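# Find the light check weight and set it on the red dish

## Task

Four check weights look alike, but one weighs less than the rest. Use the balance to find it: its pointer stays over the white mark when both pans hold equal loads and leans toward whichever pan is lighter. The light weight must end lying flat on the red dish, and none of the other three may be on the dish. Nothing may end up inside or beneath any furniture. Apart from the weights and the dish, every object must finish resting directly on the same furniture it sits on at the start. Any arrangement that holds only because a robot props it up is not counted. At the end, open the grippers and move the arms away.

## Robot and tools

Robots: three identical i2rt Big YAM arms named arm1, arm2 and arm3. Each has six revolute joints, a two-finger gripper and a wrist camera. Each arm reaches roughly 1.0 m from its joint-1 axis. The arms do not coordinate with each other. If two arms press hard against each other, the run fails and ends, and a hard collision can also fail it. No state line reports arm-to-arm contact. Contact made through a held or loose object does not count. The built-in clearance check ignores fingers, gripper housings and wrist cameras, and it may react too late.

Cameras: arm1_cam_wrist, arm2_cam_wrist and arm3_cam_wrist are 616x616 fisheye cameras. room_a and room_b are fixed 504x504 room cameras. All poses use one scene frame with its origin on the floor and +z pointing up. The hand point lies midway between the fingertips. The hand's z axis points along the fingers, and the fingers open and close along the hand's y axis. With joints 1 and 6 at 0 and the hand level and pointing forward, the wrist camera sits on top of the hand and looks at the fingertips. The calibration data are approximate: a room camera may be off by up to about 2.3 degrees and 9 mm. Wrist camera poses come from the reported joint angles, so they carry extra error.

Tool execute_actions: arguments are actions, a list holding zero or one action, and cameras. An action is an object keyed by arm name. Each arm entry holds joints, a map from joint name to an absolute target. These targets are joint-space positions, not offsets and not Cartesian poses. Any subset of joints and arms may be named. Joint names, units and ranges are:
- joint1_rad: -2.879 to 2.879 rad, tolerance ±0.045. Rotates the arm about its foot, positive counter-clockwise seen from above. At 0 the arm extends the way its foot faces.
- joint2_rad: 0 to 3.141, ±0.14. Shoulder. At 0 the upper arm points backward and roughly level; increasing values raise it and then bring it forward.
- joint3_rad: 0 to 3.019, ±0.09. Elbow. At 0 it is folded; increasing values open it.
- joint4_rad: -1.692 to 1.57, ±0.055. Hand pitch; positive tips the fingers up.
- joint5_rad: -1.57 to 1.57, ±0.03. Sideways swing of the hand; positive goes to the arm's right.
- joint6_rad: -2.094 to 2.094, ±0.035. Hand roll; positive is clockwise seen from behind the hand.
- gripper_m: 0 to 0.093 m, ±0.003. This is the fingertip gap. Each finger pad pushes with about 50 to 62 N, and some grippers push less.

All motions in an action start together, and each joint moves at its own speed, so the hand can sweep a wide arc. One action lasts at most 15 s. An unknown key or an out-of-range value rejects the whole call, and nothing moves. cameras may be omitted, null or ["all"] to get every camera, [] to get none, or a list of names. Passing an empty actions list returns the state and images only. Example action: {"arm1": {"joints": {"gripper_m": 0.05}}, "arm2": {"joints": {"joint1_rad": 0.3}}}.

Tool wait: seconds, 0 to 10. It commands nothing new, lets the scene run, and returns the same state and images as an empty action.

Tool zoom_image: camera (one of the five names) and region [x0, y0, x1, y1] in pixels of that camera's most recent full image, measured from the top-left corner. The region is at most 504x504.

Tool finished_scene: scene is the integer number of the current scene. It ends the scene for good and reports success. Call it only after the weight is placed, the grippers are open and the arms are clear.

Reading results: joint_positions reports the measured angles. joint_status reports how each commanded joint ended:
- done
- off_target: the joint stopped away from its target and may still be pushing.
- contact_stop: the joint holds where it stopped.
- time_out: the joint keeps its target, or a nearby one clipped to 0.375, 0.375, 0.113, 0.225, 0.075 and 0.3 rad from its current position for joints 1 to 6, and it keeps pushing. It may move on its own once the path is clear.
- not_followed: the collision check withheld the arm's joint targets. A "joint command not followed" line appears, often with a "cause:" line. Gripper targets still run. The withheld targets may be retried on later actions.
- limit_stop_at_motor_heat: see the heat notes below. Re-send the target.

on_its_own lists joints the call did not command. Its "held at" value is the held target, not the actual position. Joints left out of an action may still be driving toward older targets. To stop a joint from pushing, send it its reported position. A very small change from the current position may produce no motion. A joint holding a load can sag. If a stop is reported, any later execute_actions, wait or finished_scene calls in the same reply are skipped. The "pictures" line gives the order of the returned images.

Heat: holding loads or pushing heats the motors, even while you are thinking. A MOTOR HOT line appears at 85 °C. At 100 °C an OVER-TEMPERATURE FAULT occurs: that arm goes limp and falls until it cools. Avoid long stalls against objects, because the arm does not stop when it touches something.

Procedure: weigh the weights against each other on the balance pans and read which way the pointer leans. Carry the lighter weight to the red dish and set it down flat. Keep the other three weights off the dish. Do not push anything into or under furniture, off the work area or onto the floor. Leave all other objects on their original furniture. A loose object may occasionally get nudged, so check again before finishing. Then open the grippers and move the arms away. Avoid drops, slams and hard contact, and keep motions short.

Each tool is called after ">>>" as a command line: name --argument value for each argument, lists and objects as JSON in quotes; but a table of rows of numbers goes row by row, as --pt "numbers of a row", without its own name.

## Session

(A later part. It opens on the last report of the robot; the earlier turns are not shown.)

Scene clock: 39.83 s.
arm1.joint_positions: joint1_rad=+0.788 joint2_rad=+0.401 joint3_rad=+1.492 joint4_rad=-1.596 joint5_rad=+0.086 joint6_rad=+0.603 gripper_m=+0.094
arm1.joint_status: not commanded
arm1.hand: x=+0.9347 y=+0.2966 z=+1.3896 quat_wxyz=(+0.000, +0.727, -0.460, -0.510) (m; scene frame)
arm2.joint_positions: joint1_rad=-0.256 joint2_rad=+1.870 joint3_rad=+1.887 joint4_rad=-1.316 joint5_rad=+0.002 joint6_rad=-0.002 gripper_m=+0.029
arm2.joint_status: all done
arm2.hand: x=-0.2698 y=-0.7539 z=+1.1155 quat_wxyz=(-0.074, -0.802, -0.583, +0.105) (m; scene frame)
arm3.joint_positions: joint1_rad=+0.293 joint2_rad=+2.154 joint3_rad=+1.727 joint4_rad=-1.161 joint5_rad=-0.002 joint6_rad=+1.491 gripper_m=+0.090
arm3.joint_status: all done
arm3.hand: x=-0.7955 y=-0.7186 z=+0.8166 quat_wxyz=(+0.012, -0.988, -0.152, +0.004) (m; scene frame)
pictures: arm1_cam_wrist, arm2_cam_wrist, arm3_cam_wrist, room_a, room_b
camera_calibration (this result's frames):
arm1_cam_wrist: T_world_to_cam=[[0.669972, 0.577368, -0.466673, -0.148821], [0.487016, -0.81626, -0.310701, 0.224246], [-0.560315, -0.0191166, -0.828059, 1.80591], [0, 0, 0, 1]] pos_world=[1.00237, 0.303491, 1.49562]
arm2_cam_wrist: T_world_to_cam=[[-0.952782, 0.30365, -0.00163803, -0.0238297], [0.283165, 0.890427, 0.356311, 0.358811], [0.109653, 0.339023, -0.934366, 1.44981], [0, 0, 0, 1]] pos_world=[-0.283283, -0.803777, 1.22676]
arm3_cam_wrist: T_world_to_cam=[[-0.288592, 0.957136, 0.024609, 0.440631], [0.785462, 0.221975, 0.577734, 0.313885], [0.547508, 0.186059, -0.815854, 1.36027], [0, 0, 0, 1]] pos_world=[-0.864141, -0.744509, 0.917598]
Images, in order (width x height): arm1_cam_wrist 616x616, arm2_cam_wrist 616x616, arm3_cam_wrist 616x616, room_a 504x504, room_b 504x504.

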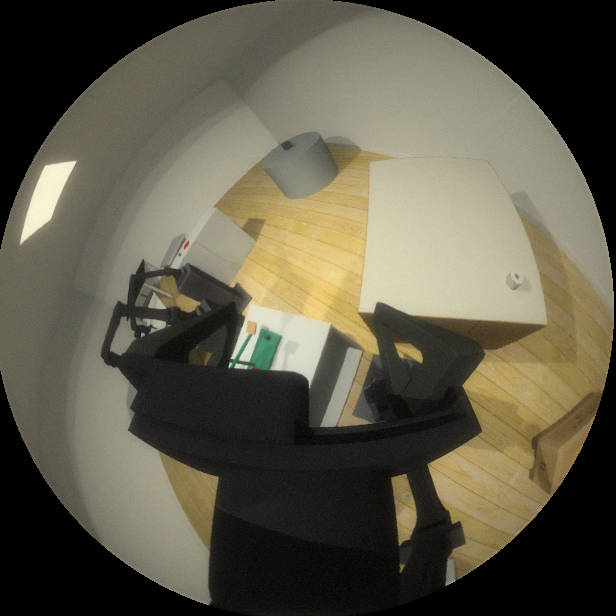

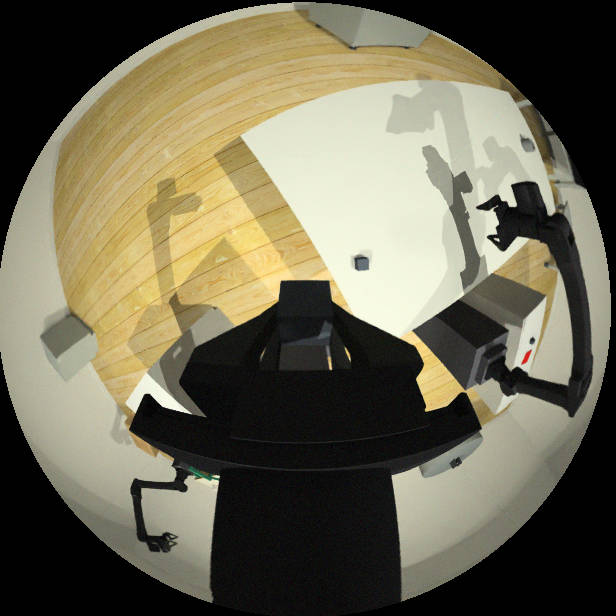

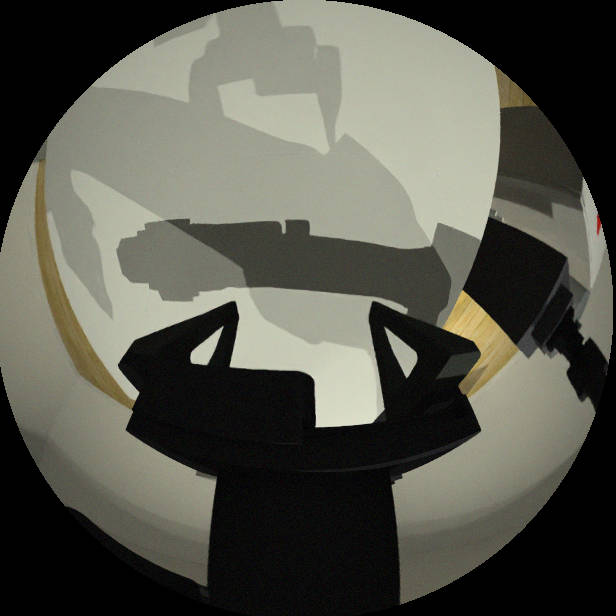

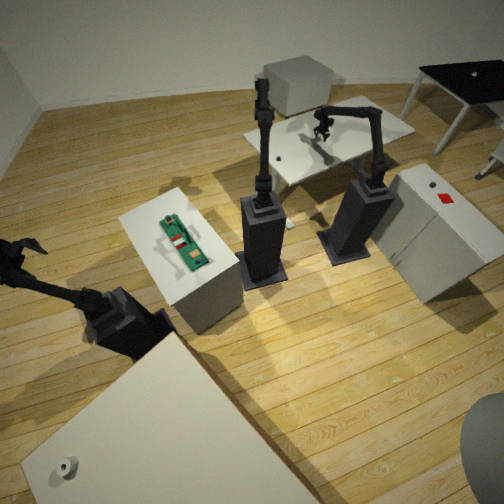

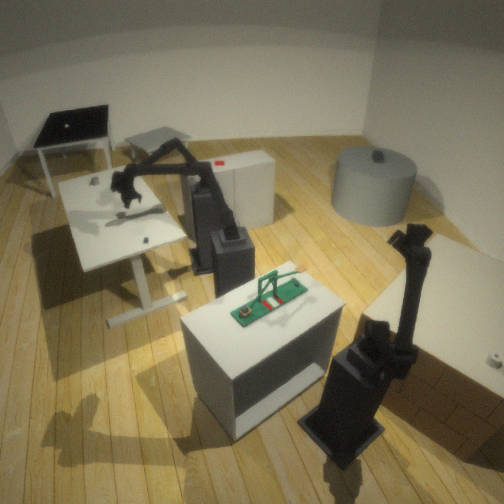

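>>> execute_actions --actions '[{"arm2": {"joints": {"joint1_rad": -0.74, "joint2_rad": 2.405, "joint3_rad": 1.895, "joint4_rad": -1.265}}}]' --cameras '["arm2_cam_wrist", "room_a", "room_b"]'

Scene clock: 43.63 s.
arm1.joint_positions: joint1_rad=+0.788 joint2_rad=+0.401 joint3_rad=+1.492 joint4_rad=-1.596 joint5_rad=+0.086 joint6_rad=+0.603 gripper_m=+0.094
arm1.joint_status: not commanded
arm1.hand: x=+0.9347 y=+0.2966 z=+1.3896 quat_wxyz=(+0.000, +0.727, -0.460, -0.510) (m; scene frame)
arm2.joint_positions: joint1_rad=-0.734 joint2_rad=+2.428 joint3_rad=+1.864 joint4_rad=-1.261 joint5_rad=-0.001 joint6_rad=+0.001 gripper_m=+0.029
arm2.joint_status: all done
arm2.hand: x=-0.5047 y=-0.5644 z=+0.7600 quat_wxyz=(+0.054, -0.917, -0.375, -0.122) (m; scene frame)
arm3.joint_positions: joint1_rad=+0.293 joint2_rad=+2.154 joint3_rad=+1.727 joint4_rad=-1.161 joint5_rad=-0.002 joint6_rad=+1.491 gripper_m=+0.090
arm3.joint_status: not commanded
arm3.hand: x=-0.7955 y=-0.7186 z=+0.8166 quat_wxyz=(+0.012, -0.988, -0.152, +0.004) (m; scene frame)
pictures: arm2_cam_wrist, room_a, room_b
camera_calibration (this result's frames):
arm2_cam_wrist: T_world_to_cam=[[-0.702508, 0.711675, 0.000749414, 0.0490151], [0.448712, 0.442115, 0.776655, -0.105629], [0.552394, 0.545943, -0.629926, 1.18804], [0, 0, 0, 1]] pos_world=[-0.574436, -0.636784, 0.830378]
Images, in order (width x height): arm2_cam_wrist 616x616, room_a 504x504, room_b 504x504.

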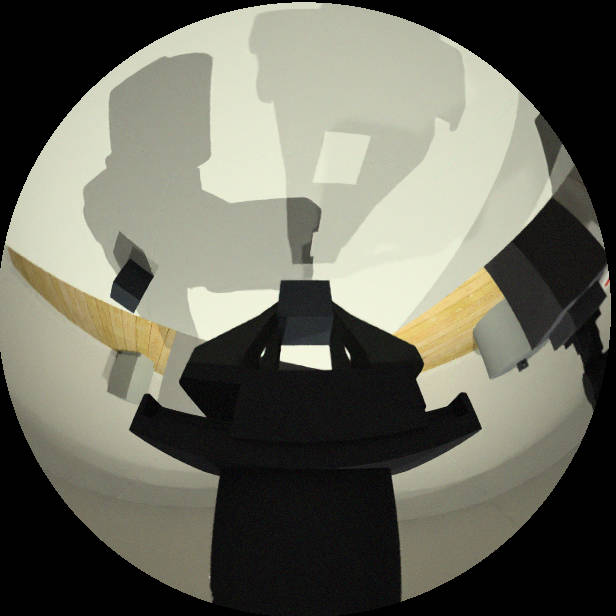

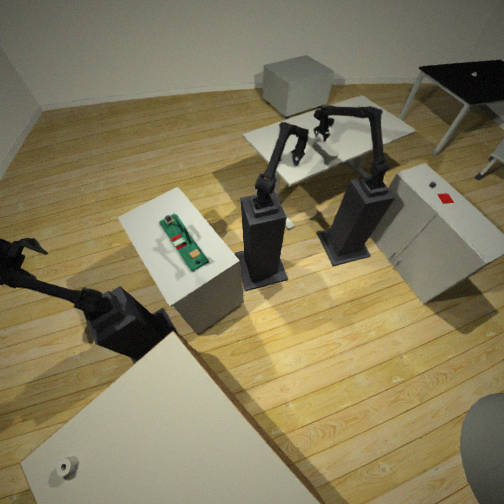

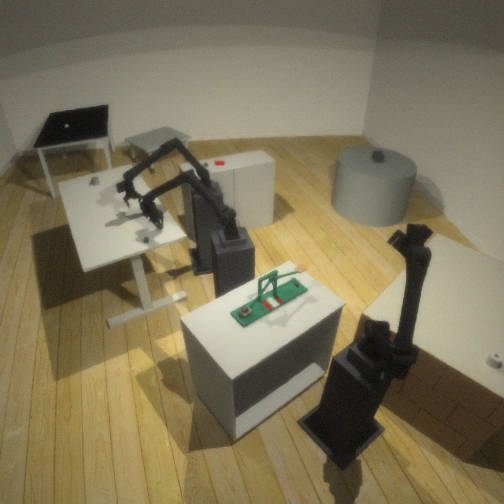

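>>> zoom_image --camera "arm2_cam_wrist" --region '[90, 220, 190, 330]'

>>> zoom_image --camera "arm2_cam_wrist" --region '[230, 190, 390, 380]'

Region (90, 220, 190, 330) of arm2_cam_wrist's 616x616 image, scaled by 4.582, with more detail than that image has; it fills the left 458 columns of this view, and the rest is white.

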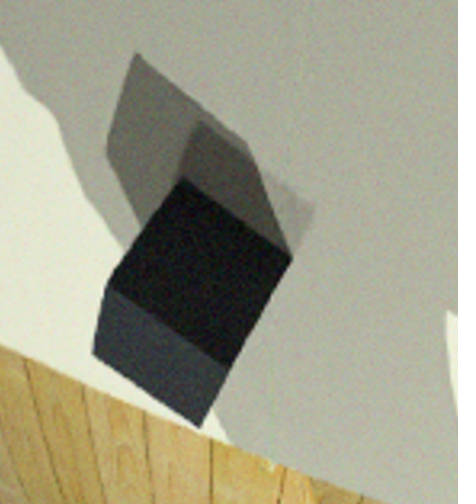

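Region (230, 190, 390, 380) of arm2_cam_wrist's 616x616 image, scaled by 2.653, with more detail than that image has; it fills the left 424 columns of this view, and the rest is white.

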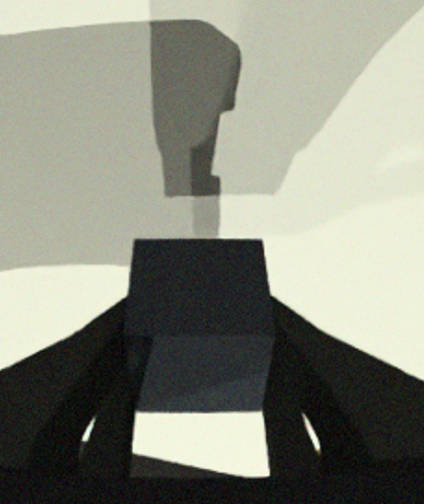

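>>> execute_actions --actions '[{"arm2": {"joints": {"joint2_rad": 2.48, "joint4_rad": -1.19}}, "arm3": {"joints": {"joint2_rad": 2.28, "joint3_rad": 1.655, "joint4_rad": -0.96}}}]' --cameras '["arm2_cam_wrist", "arm3_cam_wrist"]'

Scene clock: 47.00 s.
arm1.joint_positions: joint1_rad=+0.788 joint2_rad=+0.401 joint3_rad=+1.492 joint4_rad=-1.596 joint5_rad=+0.086 joint6_rad=+0.603 gripper_m=+0.094
arm1.joint_status: not commanded
arm1.hand: x=+0.9347 y=+0.2966 z=+1.3896 quat_wxyz=(+0.000, +0.727, -0.460, -0.510) (m; scene frame)
arm2.joint_positions: joint1_rad=-0.734 joint2_rad=+2.450 joint3_rad=+1.864 joint4_rad=-1.197 joint5_rad=-0.001 joint6_rad=+0.001 gripper_m=+0.029
arm2.joint_status: all done
arm2.hand: x=-0.5118 y=-0.5712 z=+0.7435 quat_wxyz=(+0.046, -0.920, -0.376, -0.102) (m; scene frame)
arm3.joint_positions: joint1_rad=+0.293 joint2_rad=+2.261 joint3_rad=+1.652 joint4_rad=-0.967 joint5_rad=-0.002 joint6_rad=+1.493 gripper_m=+0.090
arm3.joint_status: all done
arm3.hand: x=-0.7970 y=-0.7150 z=+0.7266 quat_wxyz=(+0.006, -0.989, -0.151, +0.003) (m; scene frame)
pictures: arm2_cam_wrist, arm3_cam_wrist
camera_calibration (this result's frames):
arm2_cam_wrist: T_world_to_cam=[[-0.702725, 0.711462, 0.000798894, 0.0486189], [0.471984, 0.465347, 0.748788, -0.0407236], [0.532362, 0.526569, -0.662809, 1.18834], [0, 0, 0, 1]] pos_world=[-0.579242, -0.641384, 0.818098]
arm3_cam_wrist: T_world_to_cam=[[-0.28727, 0.957769, 0.0124257, 0.449291], [0.784228, 0.227731, 0.57717, 0.3698], [0.549966, 0.175548, -0.816529, 1.28198], [0, 0, 0, 1]] pos_world=[-0.865985, -0.739581, 0.827752]
Images, in order (width x height): arm2_cam_wrist 616x616, arm3_cam_wrist 616x616.

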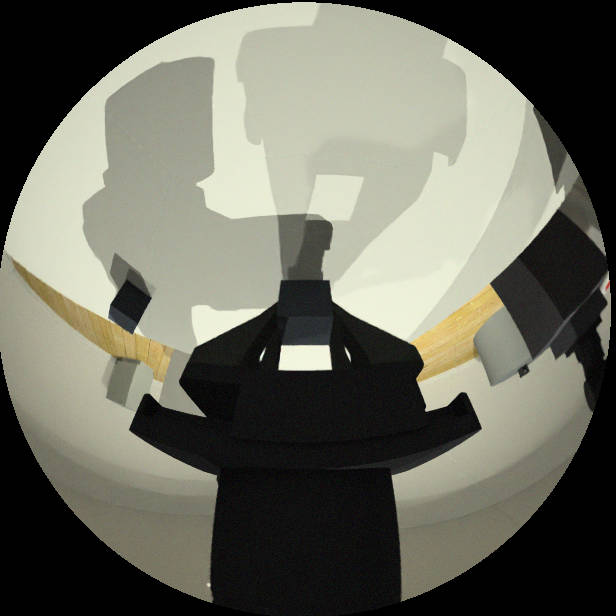

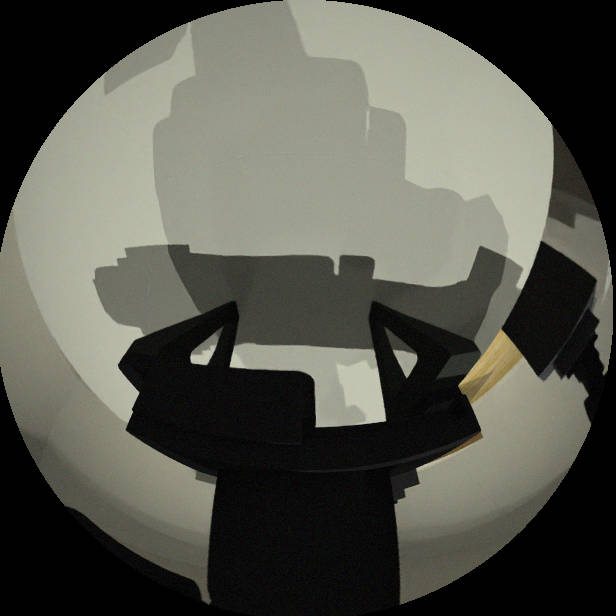

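>>> zoom_image --camera "arm2_cam_wrist" --region '[240, 220, 380, 360]'

>>> zoom_image --camera "arm2_cam_wrist" --region '[90, 240, 190, 350]'

Region (240, 220, 380, 360) of arm2_cam_wrist's 616x616 image, scaled by 3.600, with more detail than that image has.

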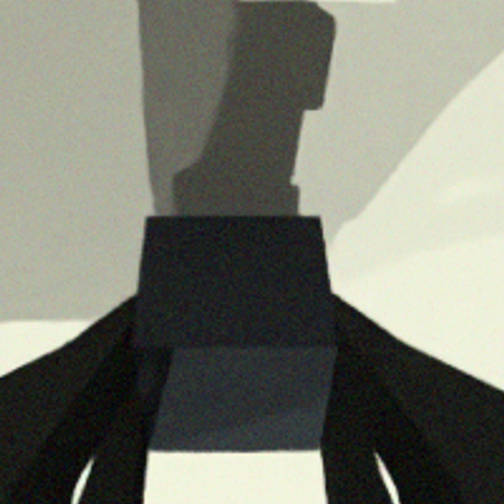

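Region (90, 240, 190, 350) of arm2_cam_wrist's 616x616 image, scaled by 4.582, with more detail than that image has; it fills the left 458 columns of this view, and the rest is white.

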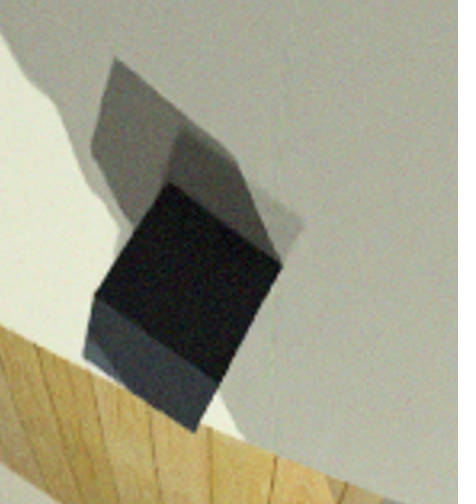

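>>> execute_actions --actions '[{"arm2": {"joints": {"joint2_rad": 2.5}}, "arm3": {"joints": {"joint2_rad": 2.222}}}]' --cameras '["arm2_cam_wrist"]'

Scene clock: 49.03 s.
arm1.joint_positions: joint1_rad=+0.788 joint2_rad=+0.401 joint3_rad=+1.492 joint4_rad=-1.596 joint5_rad=+0.086 joint6_rad=+0.603 gripper_m=+0.094
arm1.joint_status: not commanded
arm1.hand: x=+0.9347 y=+0.2966 z=+1.3896 quat_wxyz=(+0.000, +0.727, -0.460, -0.510) (m; scene frame)
arm2.joint_positions: joint1_rad=-0.734 joint2_rad=+2.463 joint3_rad=+1.864 joint4_rad=-1.195 joint5_rad=+0.000 joint6_rad=+0.001 gripper_m=+0.029
arm2.joint_status: all done
arm2.hand: x=-0.5096 y=-0.5688 z=+0.7354 quat_wxyz=(+0.048, -0.919, -0.376, -0.107) (m; scene frame)
arm3.joint_positions: joint1_rad=+0.293 joint2_rad=+2.240 joint3_rad=+1.652 joint4_rad=-0.967 joint5_rad=-0.002 joint6_rad=+1.493 gripper_m=+0.090
arm3.joint_status: all done
arm3.hand: x=-0.7959 y=-0.7193 z=+0.7394 quat_wxyz=(-0.004, -0.989, -0.151, +0.002) (m; scene frame)
pictures: arm2_cam_wrist
camera_calibration (this result's frames):
arm2_cam_wrist: T_world_to_cam=[[-0.702731, 0.711455, 0.00115539, 0.048232], [0.466045, 0.459102, 0.756325, -0.0489242], [0.537561, 0.532031, -0.654195, 1.18002], [0, 0, 0, 1]] pos_world=[-0.577636, -0.63966, 0.808909]
Images, in order (width x height): arm2_cam_wrist 616x616.

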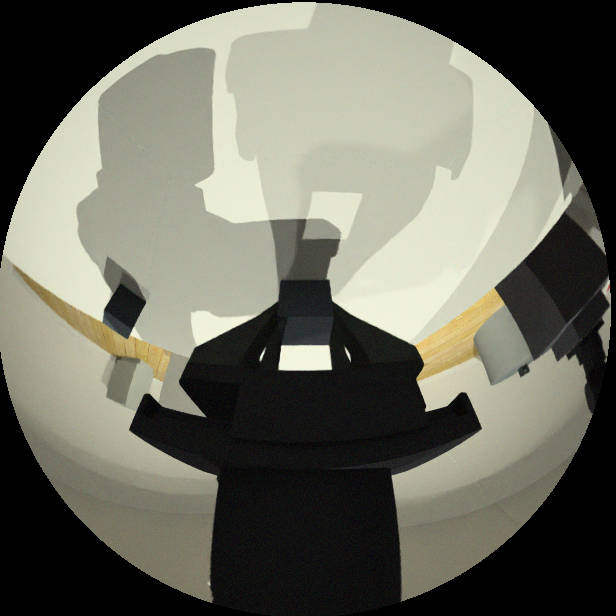

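>>> zoom_image --camera "arm2_cam_wrist" --region '[240, 220, 380, 360]'

Region (240, 220, 380, 360) of arm2_cam_wrist's 616x616 image, scaled by 3.600, with more detail than that image has.

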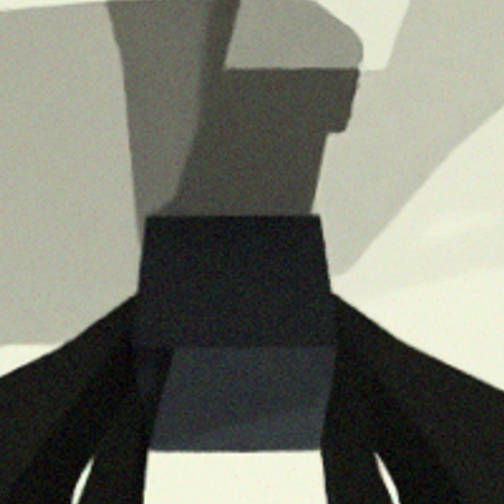

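>>> execute_actions --actions '[{"arm2": {"joints": {"joint2_rad": 2.32, "gripper_m": 0.07}}}]' --cameras '["arm2_cam_wrist", "room_a", "room_b"]'

Scene clock: 51.57 s.
arm1.joint_positions: joint1_rad=+0.788 joint2_rad=+0.401 joint3_rad=+1.492 joint4_rad=-1.596 joint5_rad=+0.086 joint6_rad=+0.603 gripper_m=+0.094
arm1.joint_status: not commanded
arm1.hand: x=+0.9347 y=+0.2966 z=+1.3896 quat_wxyz=(+0.000, +0.727, -0.460, -0.510) (m; scene frame)
arm2.joint_positions: joint1_rad=-0.734 joint2_rad=+2.303 joint3_rad=+1.870 joint4_rad=-1.195 joint5_rad=+0.000 joint6_rad=+0.001 gripper_m=+0.070
arm2.joint_status: all done
arm2.hand: x=-0.5370 y=-0.5969 z=+0.8356 quat_wxyz=(+0.017, -0.925, -0.378, -0.031) (m; scene frame)
arm3.joint_positions: joint1_rad=+0.293 joint2_rad=+2.240 joint3_rad=+1.652 joint4_rad=-0.967 joint5_rad=-0.002 joint6_rad=+1.493 gripper_m=+0.090
arm3.joint_status: not commanded
arm3.hand: x=-0.7959 y=-0.7193 z=+0.7394 quat_wxyz=(-0.004, -0.989, -0.151, +0.002) (m; scene frame)
pictures: arm2_cam_wrist, room_a, room_b
camera_calibration (this result's frames):
arm2_cam_wrist: T_world_to_cam=[[-0.703501, 0.710693, 0.00146308, 0.0477234], [0.547988, 0.541129, 0.637878, 0.0928605], [0.452544, 0.449549, -0.770136, 1.27719], [0, 0, 0, 1]] pos_world=[-0.595299, -0.658328, 0.924309]
Images, in order (width x height): arm2_cam_wrist 616x616, room_a 504x504, room_b 504x504.

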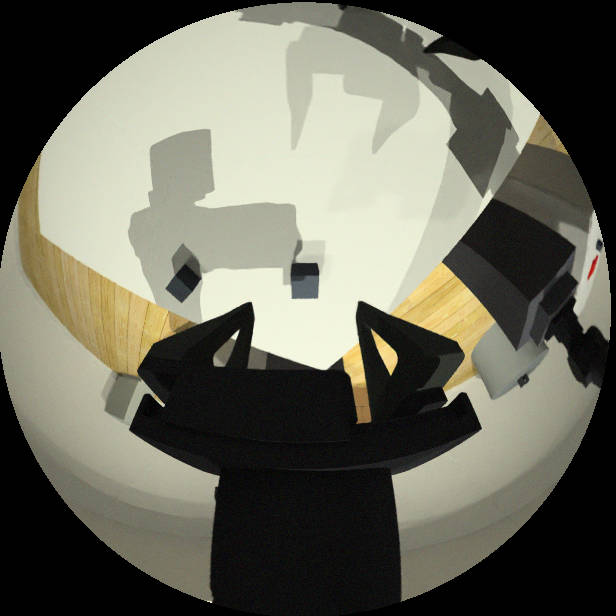

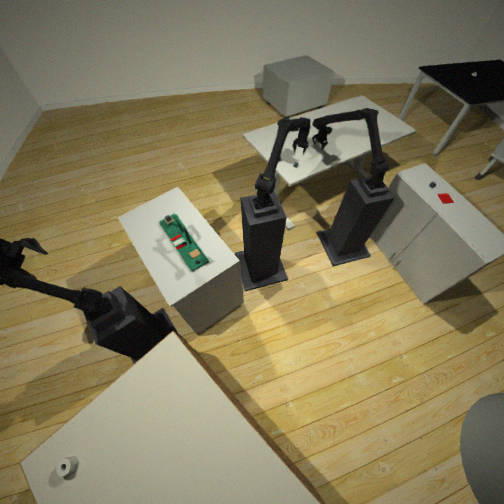

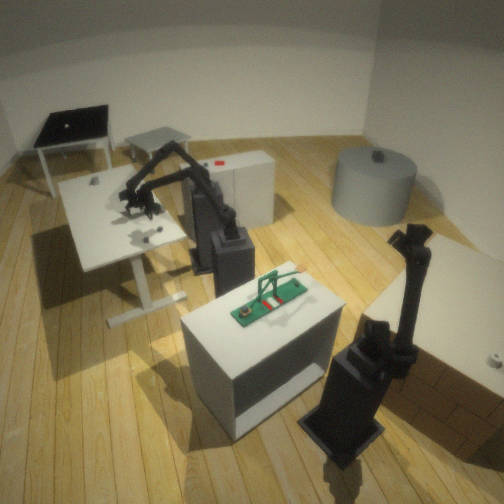

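>>> zoom_image --camera "arm2_cam_wrist" --region '[260, 235, 350, 315]'

>>> zoom_image --camera "arm2_cam_wrist" --region '[330, 0, 530, 120]'

Region (260, 235, 350, 315) of arm2_cam_wrist's 616x616 image, scaled by 5.600, with more detail than that image has.

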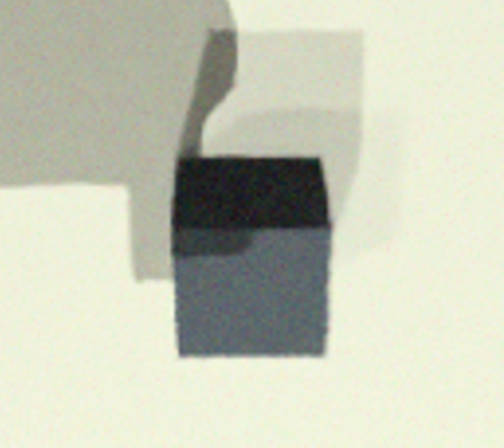

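Region (330, 0, 530, 120) of arm2_cam_wrist's 616x616 image, scaled by 2.520, with more detail than that image has; it fills the top 302 rows of this view, and the rest is white.

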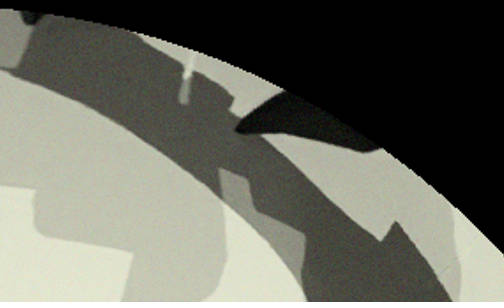

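>>> zoom_image --camera "room_b" --region '[100, 170, 190, 250]'

>>> zoom_image --camera "room_a" --region '[260, 110, 360, 190]'

Region (100, 170, 190, 250) of room_b's 504x504 image, scaled by 5.600, with more detail than that image has.

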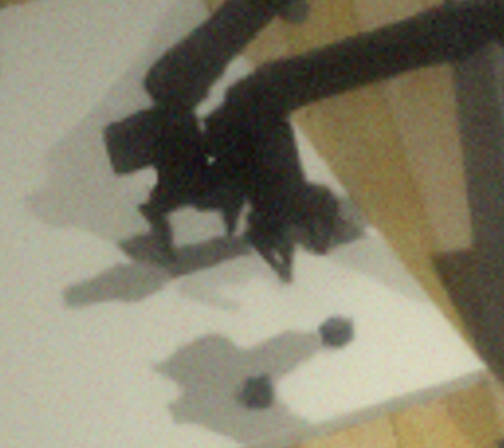

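Region (260, 110, 360, 190) of room_a's 504x504 image, scaled by 5.040, with more detail than that image has; it fills the top 403 rows of this view, and the rest is white.

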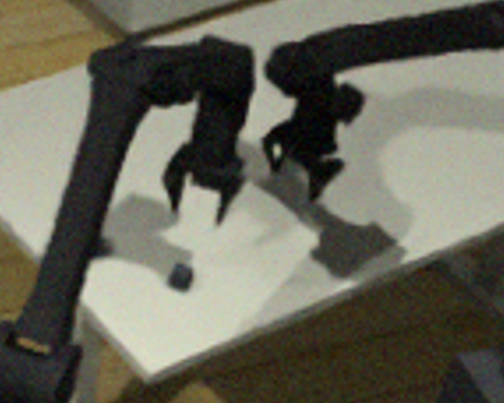

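>>> execute_actions --actions '[{"arm2": {"joints": {"joint1_rad": -0.15}}, "arm3": {"joints": {"joint1_rad": 0.832, "joint4_rad": -1.022, "joint6_rad": 1.56}}}]' --cameras '["arm3_cam_wrist", "arm2_cam_wrist", "room_a"]'

Scene clock: 57.57 s.
arm1.joint_positions: joint1_rad=+0.788 joint2_rad=+0.401 joint3_rad=+1.492 joint4_rad=-1.596 joint5_rad=+0.086 joint6_rad=+0.603 gripper_m=+0.094
arm1.joint_status: not commanded
arm1.hand: x=+0.9347 y=+0.2966 z=+1.3896 quat_wxyz=(+0.000, +0.727, -0.460, -0.510) (m; scene frame)
arm2.joint_positions: joint1_rad=-0.155 joint2_rad=+2.303 joint3_rad=+1.870 joint4_rad=-1.191 joint5_rad=+0.000 joint6_rad=+0.001 gripper_m=+0.070
arm2.joint_status: all done
arm2.hand: x=-0.2083 y=-0.7791 z=+0.8341 quat_wxyz=(+0.021, -0.778, -0.627, -0.027) (m; scene frame)
arm3.joint_positions: joint1_rad=+0.828 joint2_rad=+2.240 joint3_rad=+1.652 joint4_rad=-1.013 joint5_rad=-0.001 joint6_rad=+1.551 gripper_m=+0.090
arm3.joint_status: all done
arm3.hand: x=-0.5096 y=-0.5536 z=+0.7378 quat_wxyz=(+0.019, -0.925, -0.380, +0.008) (m; scene frame)
pictures: arm2_cam_wrist, arm3_cam_wrist, room_a
camera_calibration (this result's frames):
arm2_cam_wrist: T_world_to_cam=[[-0.977625, 0.210245, -0.00677015, -0.0317231], [0.157873, 0.754606, 0.636903, 0.0982251], [0.139015, 0.621584, -0.770914, 1.2786], [0, 0, 0, 1]] pos_world=[-0.224265, -0.86221, 0.922918]
arm3_cam_wrist: T_world_to_cam=[[-0.694029, 0.718849, 0.039744, 0.0174052], [0.601991, 0.549156, 0.579684, 0.184402], [0.39488, 0.426243, -0.813871, 1.16241], [0, 0, 0, 1]] pos_world=[-0.557942, -0.609248, 0.838468]
Images, in order (width x height): arm2_cam_wrist 616x616, arm3_cam_wrist 616x616, room_a 504x504.

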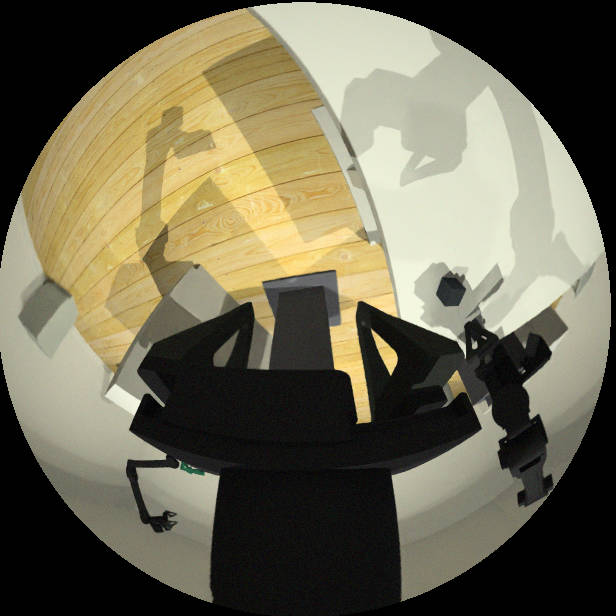

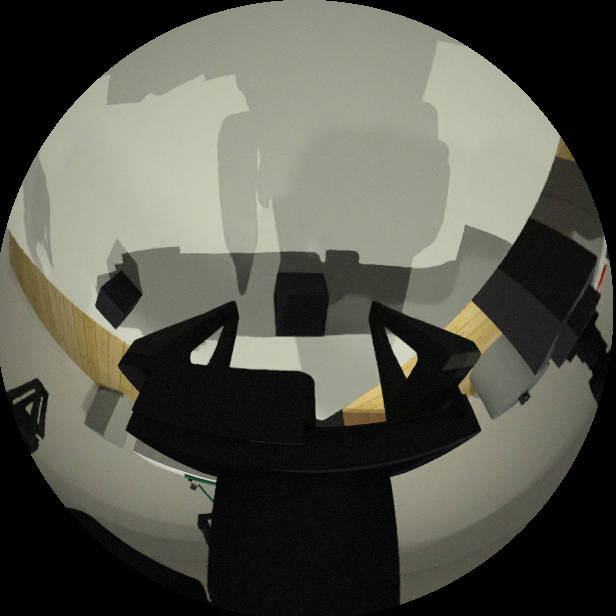

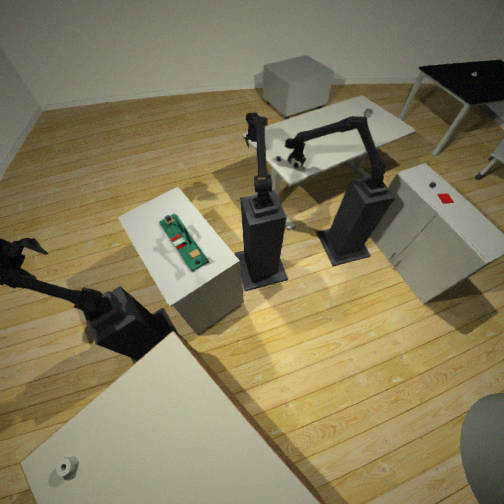

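The cube is centred between arm 3's fingers. Zooming in to check the height and depth.

>>> zoom_image --camera "arm3_cam_wrist" --region '[220, 240, 390, 380]'

Region (220, 240, 390, 380) of arm3_cam_wrist's 616x616 image, scaled by 2.965, with more detail than that image has; it fills the top 415 rows of this view, and the rest is white.

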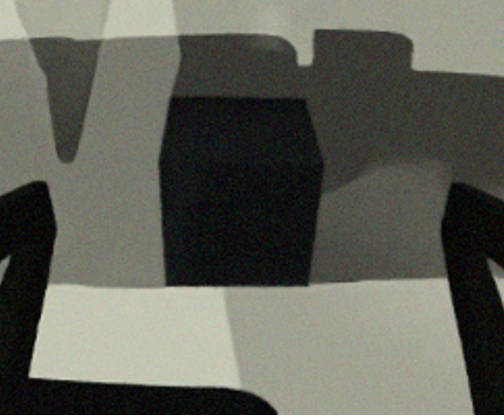

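>>> execute_actions --actions '[{"arm3": {"joints": {"gripper_m": 0.02}}}]' --cameras '["arm3_cam_wrist"]'

Scene clock: 58.97 s.
arm1.joint_positions: joint1_rad=+0.788 joint2_rad=+0.401 joint3_rad=+1.492 joint4_rad=-1.596 joint5_rad=+0.086 joint6_rad=+0.603 gripper_m=+0.094
arm1.joint_status: not commanded
arm1.hand: x=+0.9347 y=+0.2966 z=+1.3896 quat_wxyz=(+0.000, +0.727, -0.460, -0.510) (m; scene frame)
arm2.joint_positions: joint1_rad=-0.155 joint2_rad=+2.303 joint3_rad=+1.870 joint4_rad=-1.191 joint5_rad=+0.000 joint6_rad=+0.001 gripper_m=+0.070
arm2.joint_status: not commanded
arm2.hand: x=-0.2083 y=-0.7791 z=+0.8341 quat_wxyz=(+0.021, -0.778, -0.627, -0.027) (m; scene frame)
arm3.joint_positions: joint1_rad=+0.828 joint2_rad=+2.240 joint3_rad=+1.652 joint4_rad=-1.014 joint5_rad=-0.001 joint6_rad=+1.552 gripper_m=+0.029
arm3.joint_status: gripper_m off_target (ended at +0.029, target +0.020)
arm3.hand: x=-0.5098 y=-0.5533 z=+0.7378 quat_wxyz=(+0.019, -0.925, -0.379, +0.008) (m; scene frame)
pictures: arm3_cam_wrist
camera_calibration (this result's frames):
arm3_cam_wrist: T_world_to_cam=[[-0.693446, 0.719348, 0.0408867, 0.0168538], [0.602881, 0.548227, 0.579639, 0.184373], [0.394547, 0.426598, -0.813847, 1.16242], [0, 0, 0, 1]] pos_world=[-0.558097, -0.609089, 0.838474]
Images, in order (width x height): arm3_cam_wrist 616x616.

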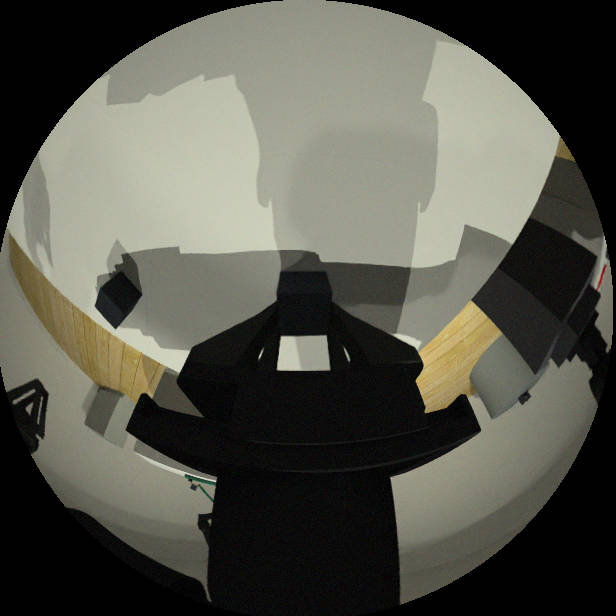

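>>> execute_actions --actions '[{"arm3": {"joints": {"joint1_rad": -1.945, "joint2_rad": 2.05, "joint3_rad": 1.57, "joint4_rad": -1.095, "joint6_rad": -0.19}}, "arm2": {"joints": {"joint2_rad": 1.3, "joint3_rad": 1.4}}}]' --cameras '["arm3_cam_wrist", "room_a", "room_b"]'

Scene clock: 63.93 s.
arm1.joint_positions: joint1_rad=+0.788 joint2_rad=+0.401 joint3_rad=+1.492 joint4_rad=-1.596 joint5_rad=+0.086 joint6_rad=+0.603 gripper_m=+0.094
arm1.joint_status: not commanded
arm1.hand: x=+0.9347 y=+0.2966 z=+1.3896 quat_wxyz=(+0.000, +0.727, -0.460, -0.510) (m; scene frame)
arm2.joint_positions: joint1_rad=-0.155 joint2_rad=+1.279 joint3_rad=+1.406 joint4_rad=-1.189 joint5_rad=+0.000 joint6_rad=+0.001 gripper_m=+0.070
arm2.joint_status: all done
arm2.hand: x=-0.1709 y=-0.6064 z=+1.2225 quat_wxyz=(-0.154, -0.755, -0.608, +0.190) (m; scene frame)
arm3.joint_positions: joint1_rad=-1.948 joint2_rad=+2.046 joint3_rad=+1.561 joint4_rad=-1.089 joint5_rad=+0.002 joint6_rad=-0.181 gripper_m=+0.029
arm3.joint_status: all done
arm3.hand: x=-1.4703 y=+0.1523 z=+0.8349 quat_wxyz=(+0.003, -0.991, +0.132, +0.003) (m; scene frame)
pictures: arm3_cam_wrist, room_a, room_b
camera_calibration (this result's frames):
arm3_cam_wrist: T_world_to_cam=[[0.272694, 0.962094, 0.00352994, 0.253963], [0.786611, -0.225065, 0.574969, 0.712083], [0.553968, -0.154014, -0.818168, 1.64585], [0, 0, 0, 1]] pos_world=[-1.54113, 0.169412, 0.936257]
Images, in order (width x height): arm3_cam_wrist 616x616, room_a 504x504, room_b 504x504.

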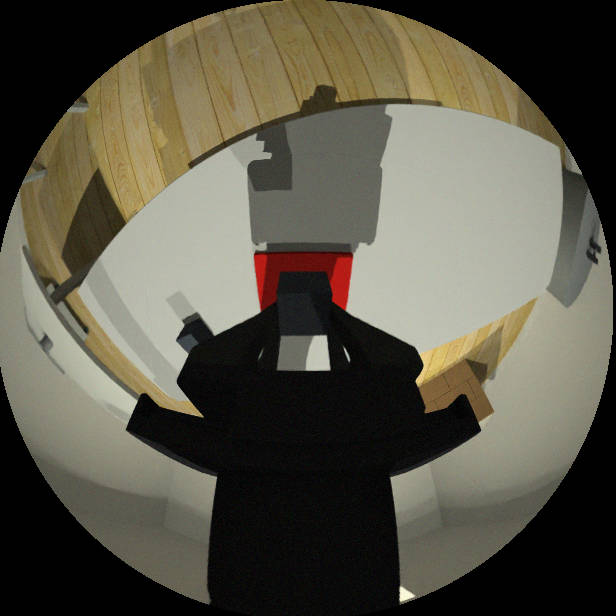

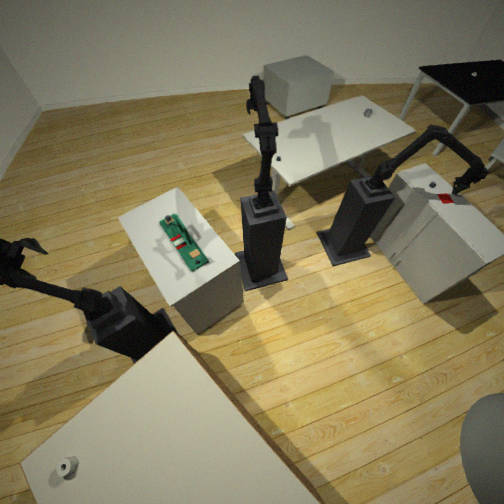

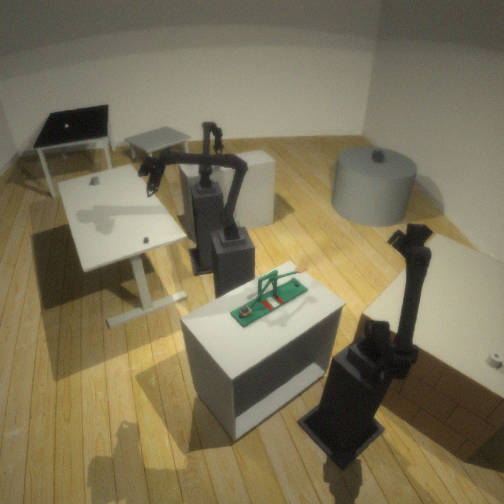

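>>> zoom_image --camera "arm3_cam_wrist" --region '[230, 230, 380, 380]'

Region (230, 230, 380, 380) of arm3_cam_wrist's 616x616 image, scaled by 3.360, with more detail than that image has.

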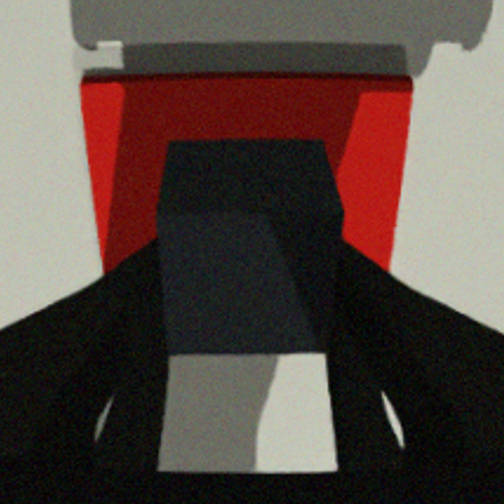

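>>> execute_actions --actions '[]'

Scene clock: 64.63 s.
arm1.joint_positions: joint1_rad=+0.788 joint2_rad=+0.401 joint3_rad=+1.492 joint4_rad=-1.596 joint5_rad=+0.086 joint6_rad=+0.603 gripper_m=+0.094
arm1.joint_status: not commanded
arm1.hand: x=+0.9347 y=+0.2966 z=+1.3896 quat_wxyz=(+0.000, +0.727, -0.460, -0.510) (m; scene frame)
arm2.joint_positions: joint1_rad=-0.155 joint2_rad=+1.279 joint3_rad=+1.406 joint4_rad=-1.189 joint5_rad=+0.000 joint6_rad=+0.001 gripper_m=+0.070
arm2.joint_status: all done
arm2.hand: x=-0.1709 y=-0.6064 z=+1.2225 quat_wxyz=(-0.154, -0.755, -0.608, +0.190) (m; scene frame)
arm3.joint_positions: joint1_rad=-1.948 joint2_rad=+2.046 joint3_rad=+1.561 joint4_rad=-1.089 joint5_rad=+0.002 joint6_rad=-0.181 gripper_m=+0.029
arm3.joint_status: all done
arm3.hand: x=-1.4703 y=+0.1523 z=+0.8349 quat_wxyz=(+0.003, -0.991, +0.132, +0.003) (m; scene frame)
pictures: arm1_cam_wrist, arm2_cam_wrist, arm3_cam_wrist, room_a, room_b
camera_calibration (this result's frames):
arm1_cam_wrist: T_world_to_cam=[[0.669972, 0.577368, -0.466673, -0.148821], [0.487016, -0.81626, -0.310701, 0.224246], [-0.560315, -0.0191166, -0.828059, 1.80591], [0, 0, 0, 1]] pos_world=[1.00237, 0.303491, 1.49562]
arm2_cam_wrist: T_world_to_cam=[[-0.978268, 0.207293, -0.0045101, -0.0334929], [0.205042, 0.970418, 0.127463, 0.476314], [0.030799, 0.123769, -0.991833, 1.41516], [0, 0, 0, 1]] pos_world=[-0.174015, -0.630433, 1.34274]
arm3_cam_wrist: T_world_to_cam=[[0.272694, 0.962094, 0.00352994, 0.253963], [0.786611, -0.225065, 0.574969, 0.712083], [0.553968, -0.154014, -0.818168, 1.64585], [0, 0, 0, 1]] pos_world=[-1.54113, 0.169412, 0.936257]
Images, in order (width x height): arm1_cam_wrist 616x616, arm2_cam_wrist 616x616, arm3_cam_wrist 616x616, room_a 504x504, room_b 504x504.

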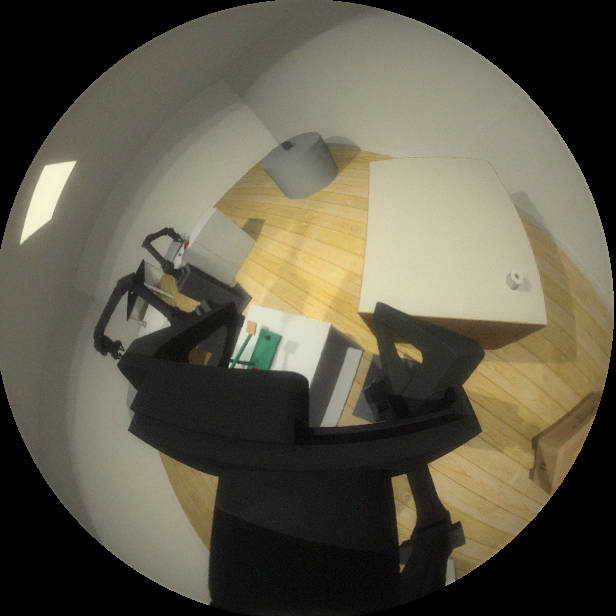

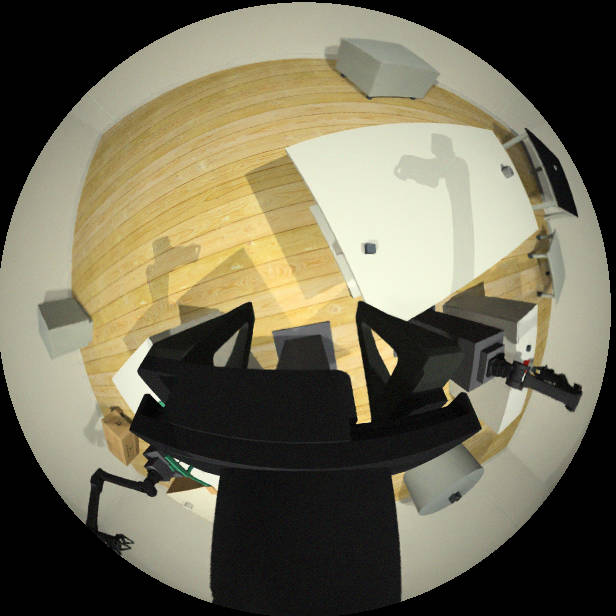

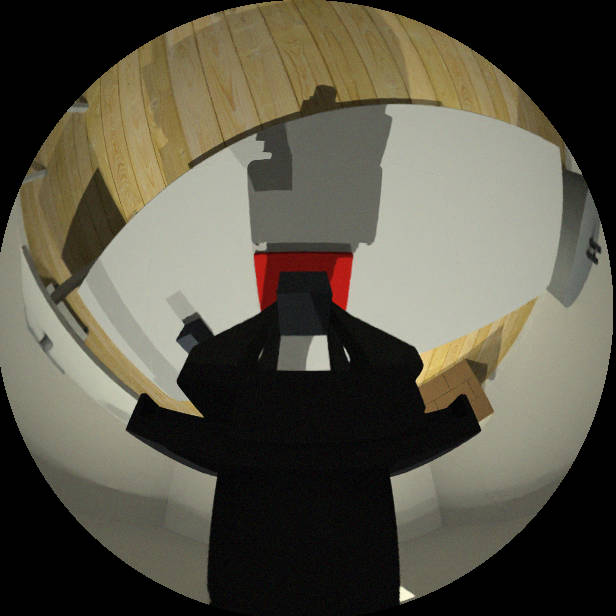

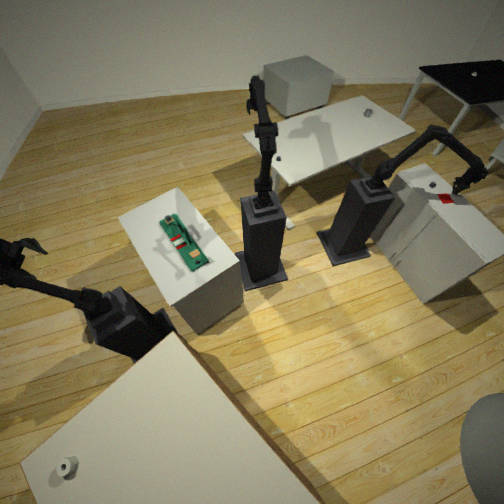

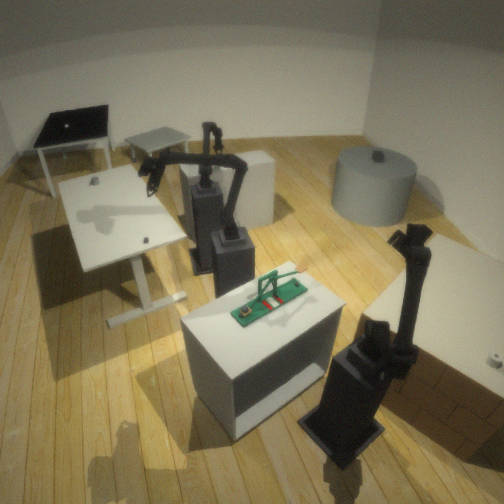

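>>> execute_actions --actions '[{"arm3": {"joints": {"joint3_rad": 1.445, "joint4_rad": -0.962}}}]' --cameras '["arm3_cam_wrist", "room_a"]'

Scene clock: 66.43 s.
arm1.joint_positions: joint1_rad=+0.788 joint2_rad=+0.401 joint3_rad=+1.492 joint4_rad=-1.596 joint5_rad=+0.086 joint6_rad=+0.603 gripper_m=+0.094
arm1.joint_status: not commanded
arm1.hand: x=+0.9347 y=+0.2966 z=+1.3896 quat_wxyz=(+0.000, +0.727, -0.460, -0.510) (m; scene frame)
arm2.joint_positions: joint1_rad=-0.155 joint2_rad=+1.279 joint3_rad=+1.406 joint4_rad=-1.189 joint5_rad=+0.000 joint6_rad=+0.001 gripper_m=+0.070
arm2.joint_status: not commanded
arm2.hand: x=-0.1709 y=-0.6064 z=+1.2225 quat_wxyz=(-0.154, -0.755, -0.608, +0.190) (m; scene frame)
arm3.joint_positions: joint1_rad=-1.948 joint2_rad=+2.046 joint3_rad=+1.437 joint4_rad=-0.971 joint5_rad=+0.002 joint6_rad=-0.181 gripper_m=+0.029
arm3.joint_status: all done
arm3.hand: x=-1.4468 y=+0.1411 z=+0.7940 quat_wxyz=(+0.002, -0.991, +0.132, +0.000) (m; scene frame)
pictures: arm3_cam_wrist, room_a
camera_calibration (this result's frames):
arm3_cam_wrist: T_world_to_cam=[[0.272317, 0.962205, 0.00236999, 0.258818], [0.783115, -0.223061, 0.580496, 0.704887], [0.559084, -0.156223, -0.81426, 1.60222], [0, 0, 0, 1]] pos_world=[-1.51827, 0.1585, 0.89483]
Images, in order (width x height): arm3_cam_wrist 616x616, room_a 504x504.

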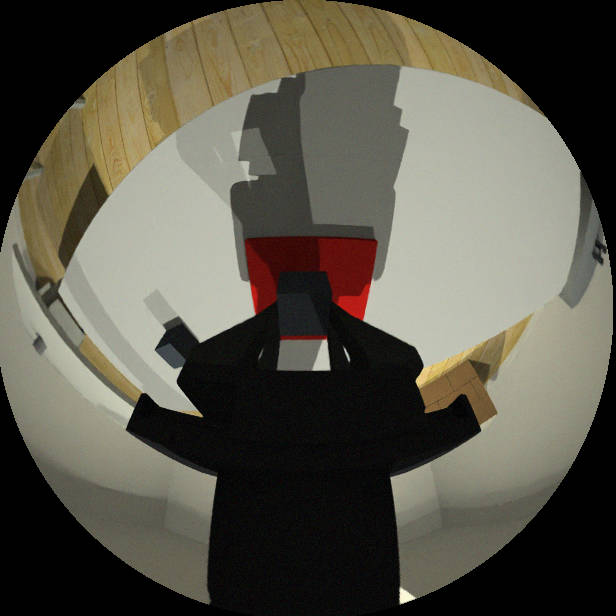

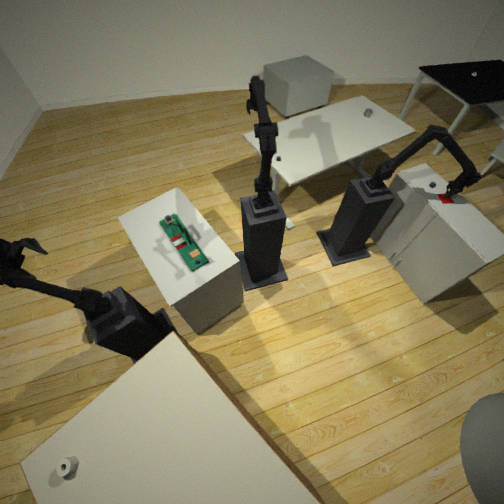

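>>> zoom_image --camera "arm3_cam_wrist" --region '[230, 220, 390, 380]'

Region (230, 220, 390, 380) of arm3_cam_wrist's 616x616 image, scaled by 3.150, with more detail than that image has.

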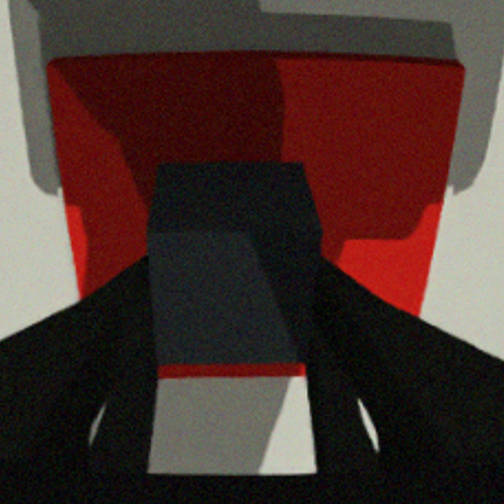

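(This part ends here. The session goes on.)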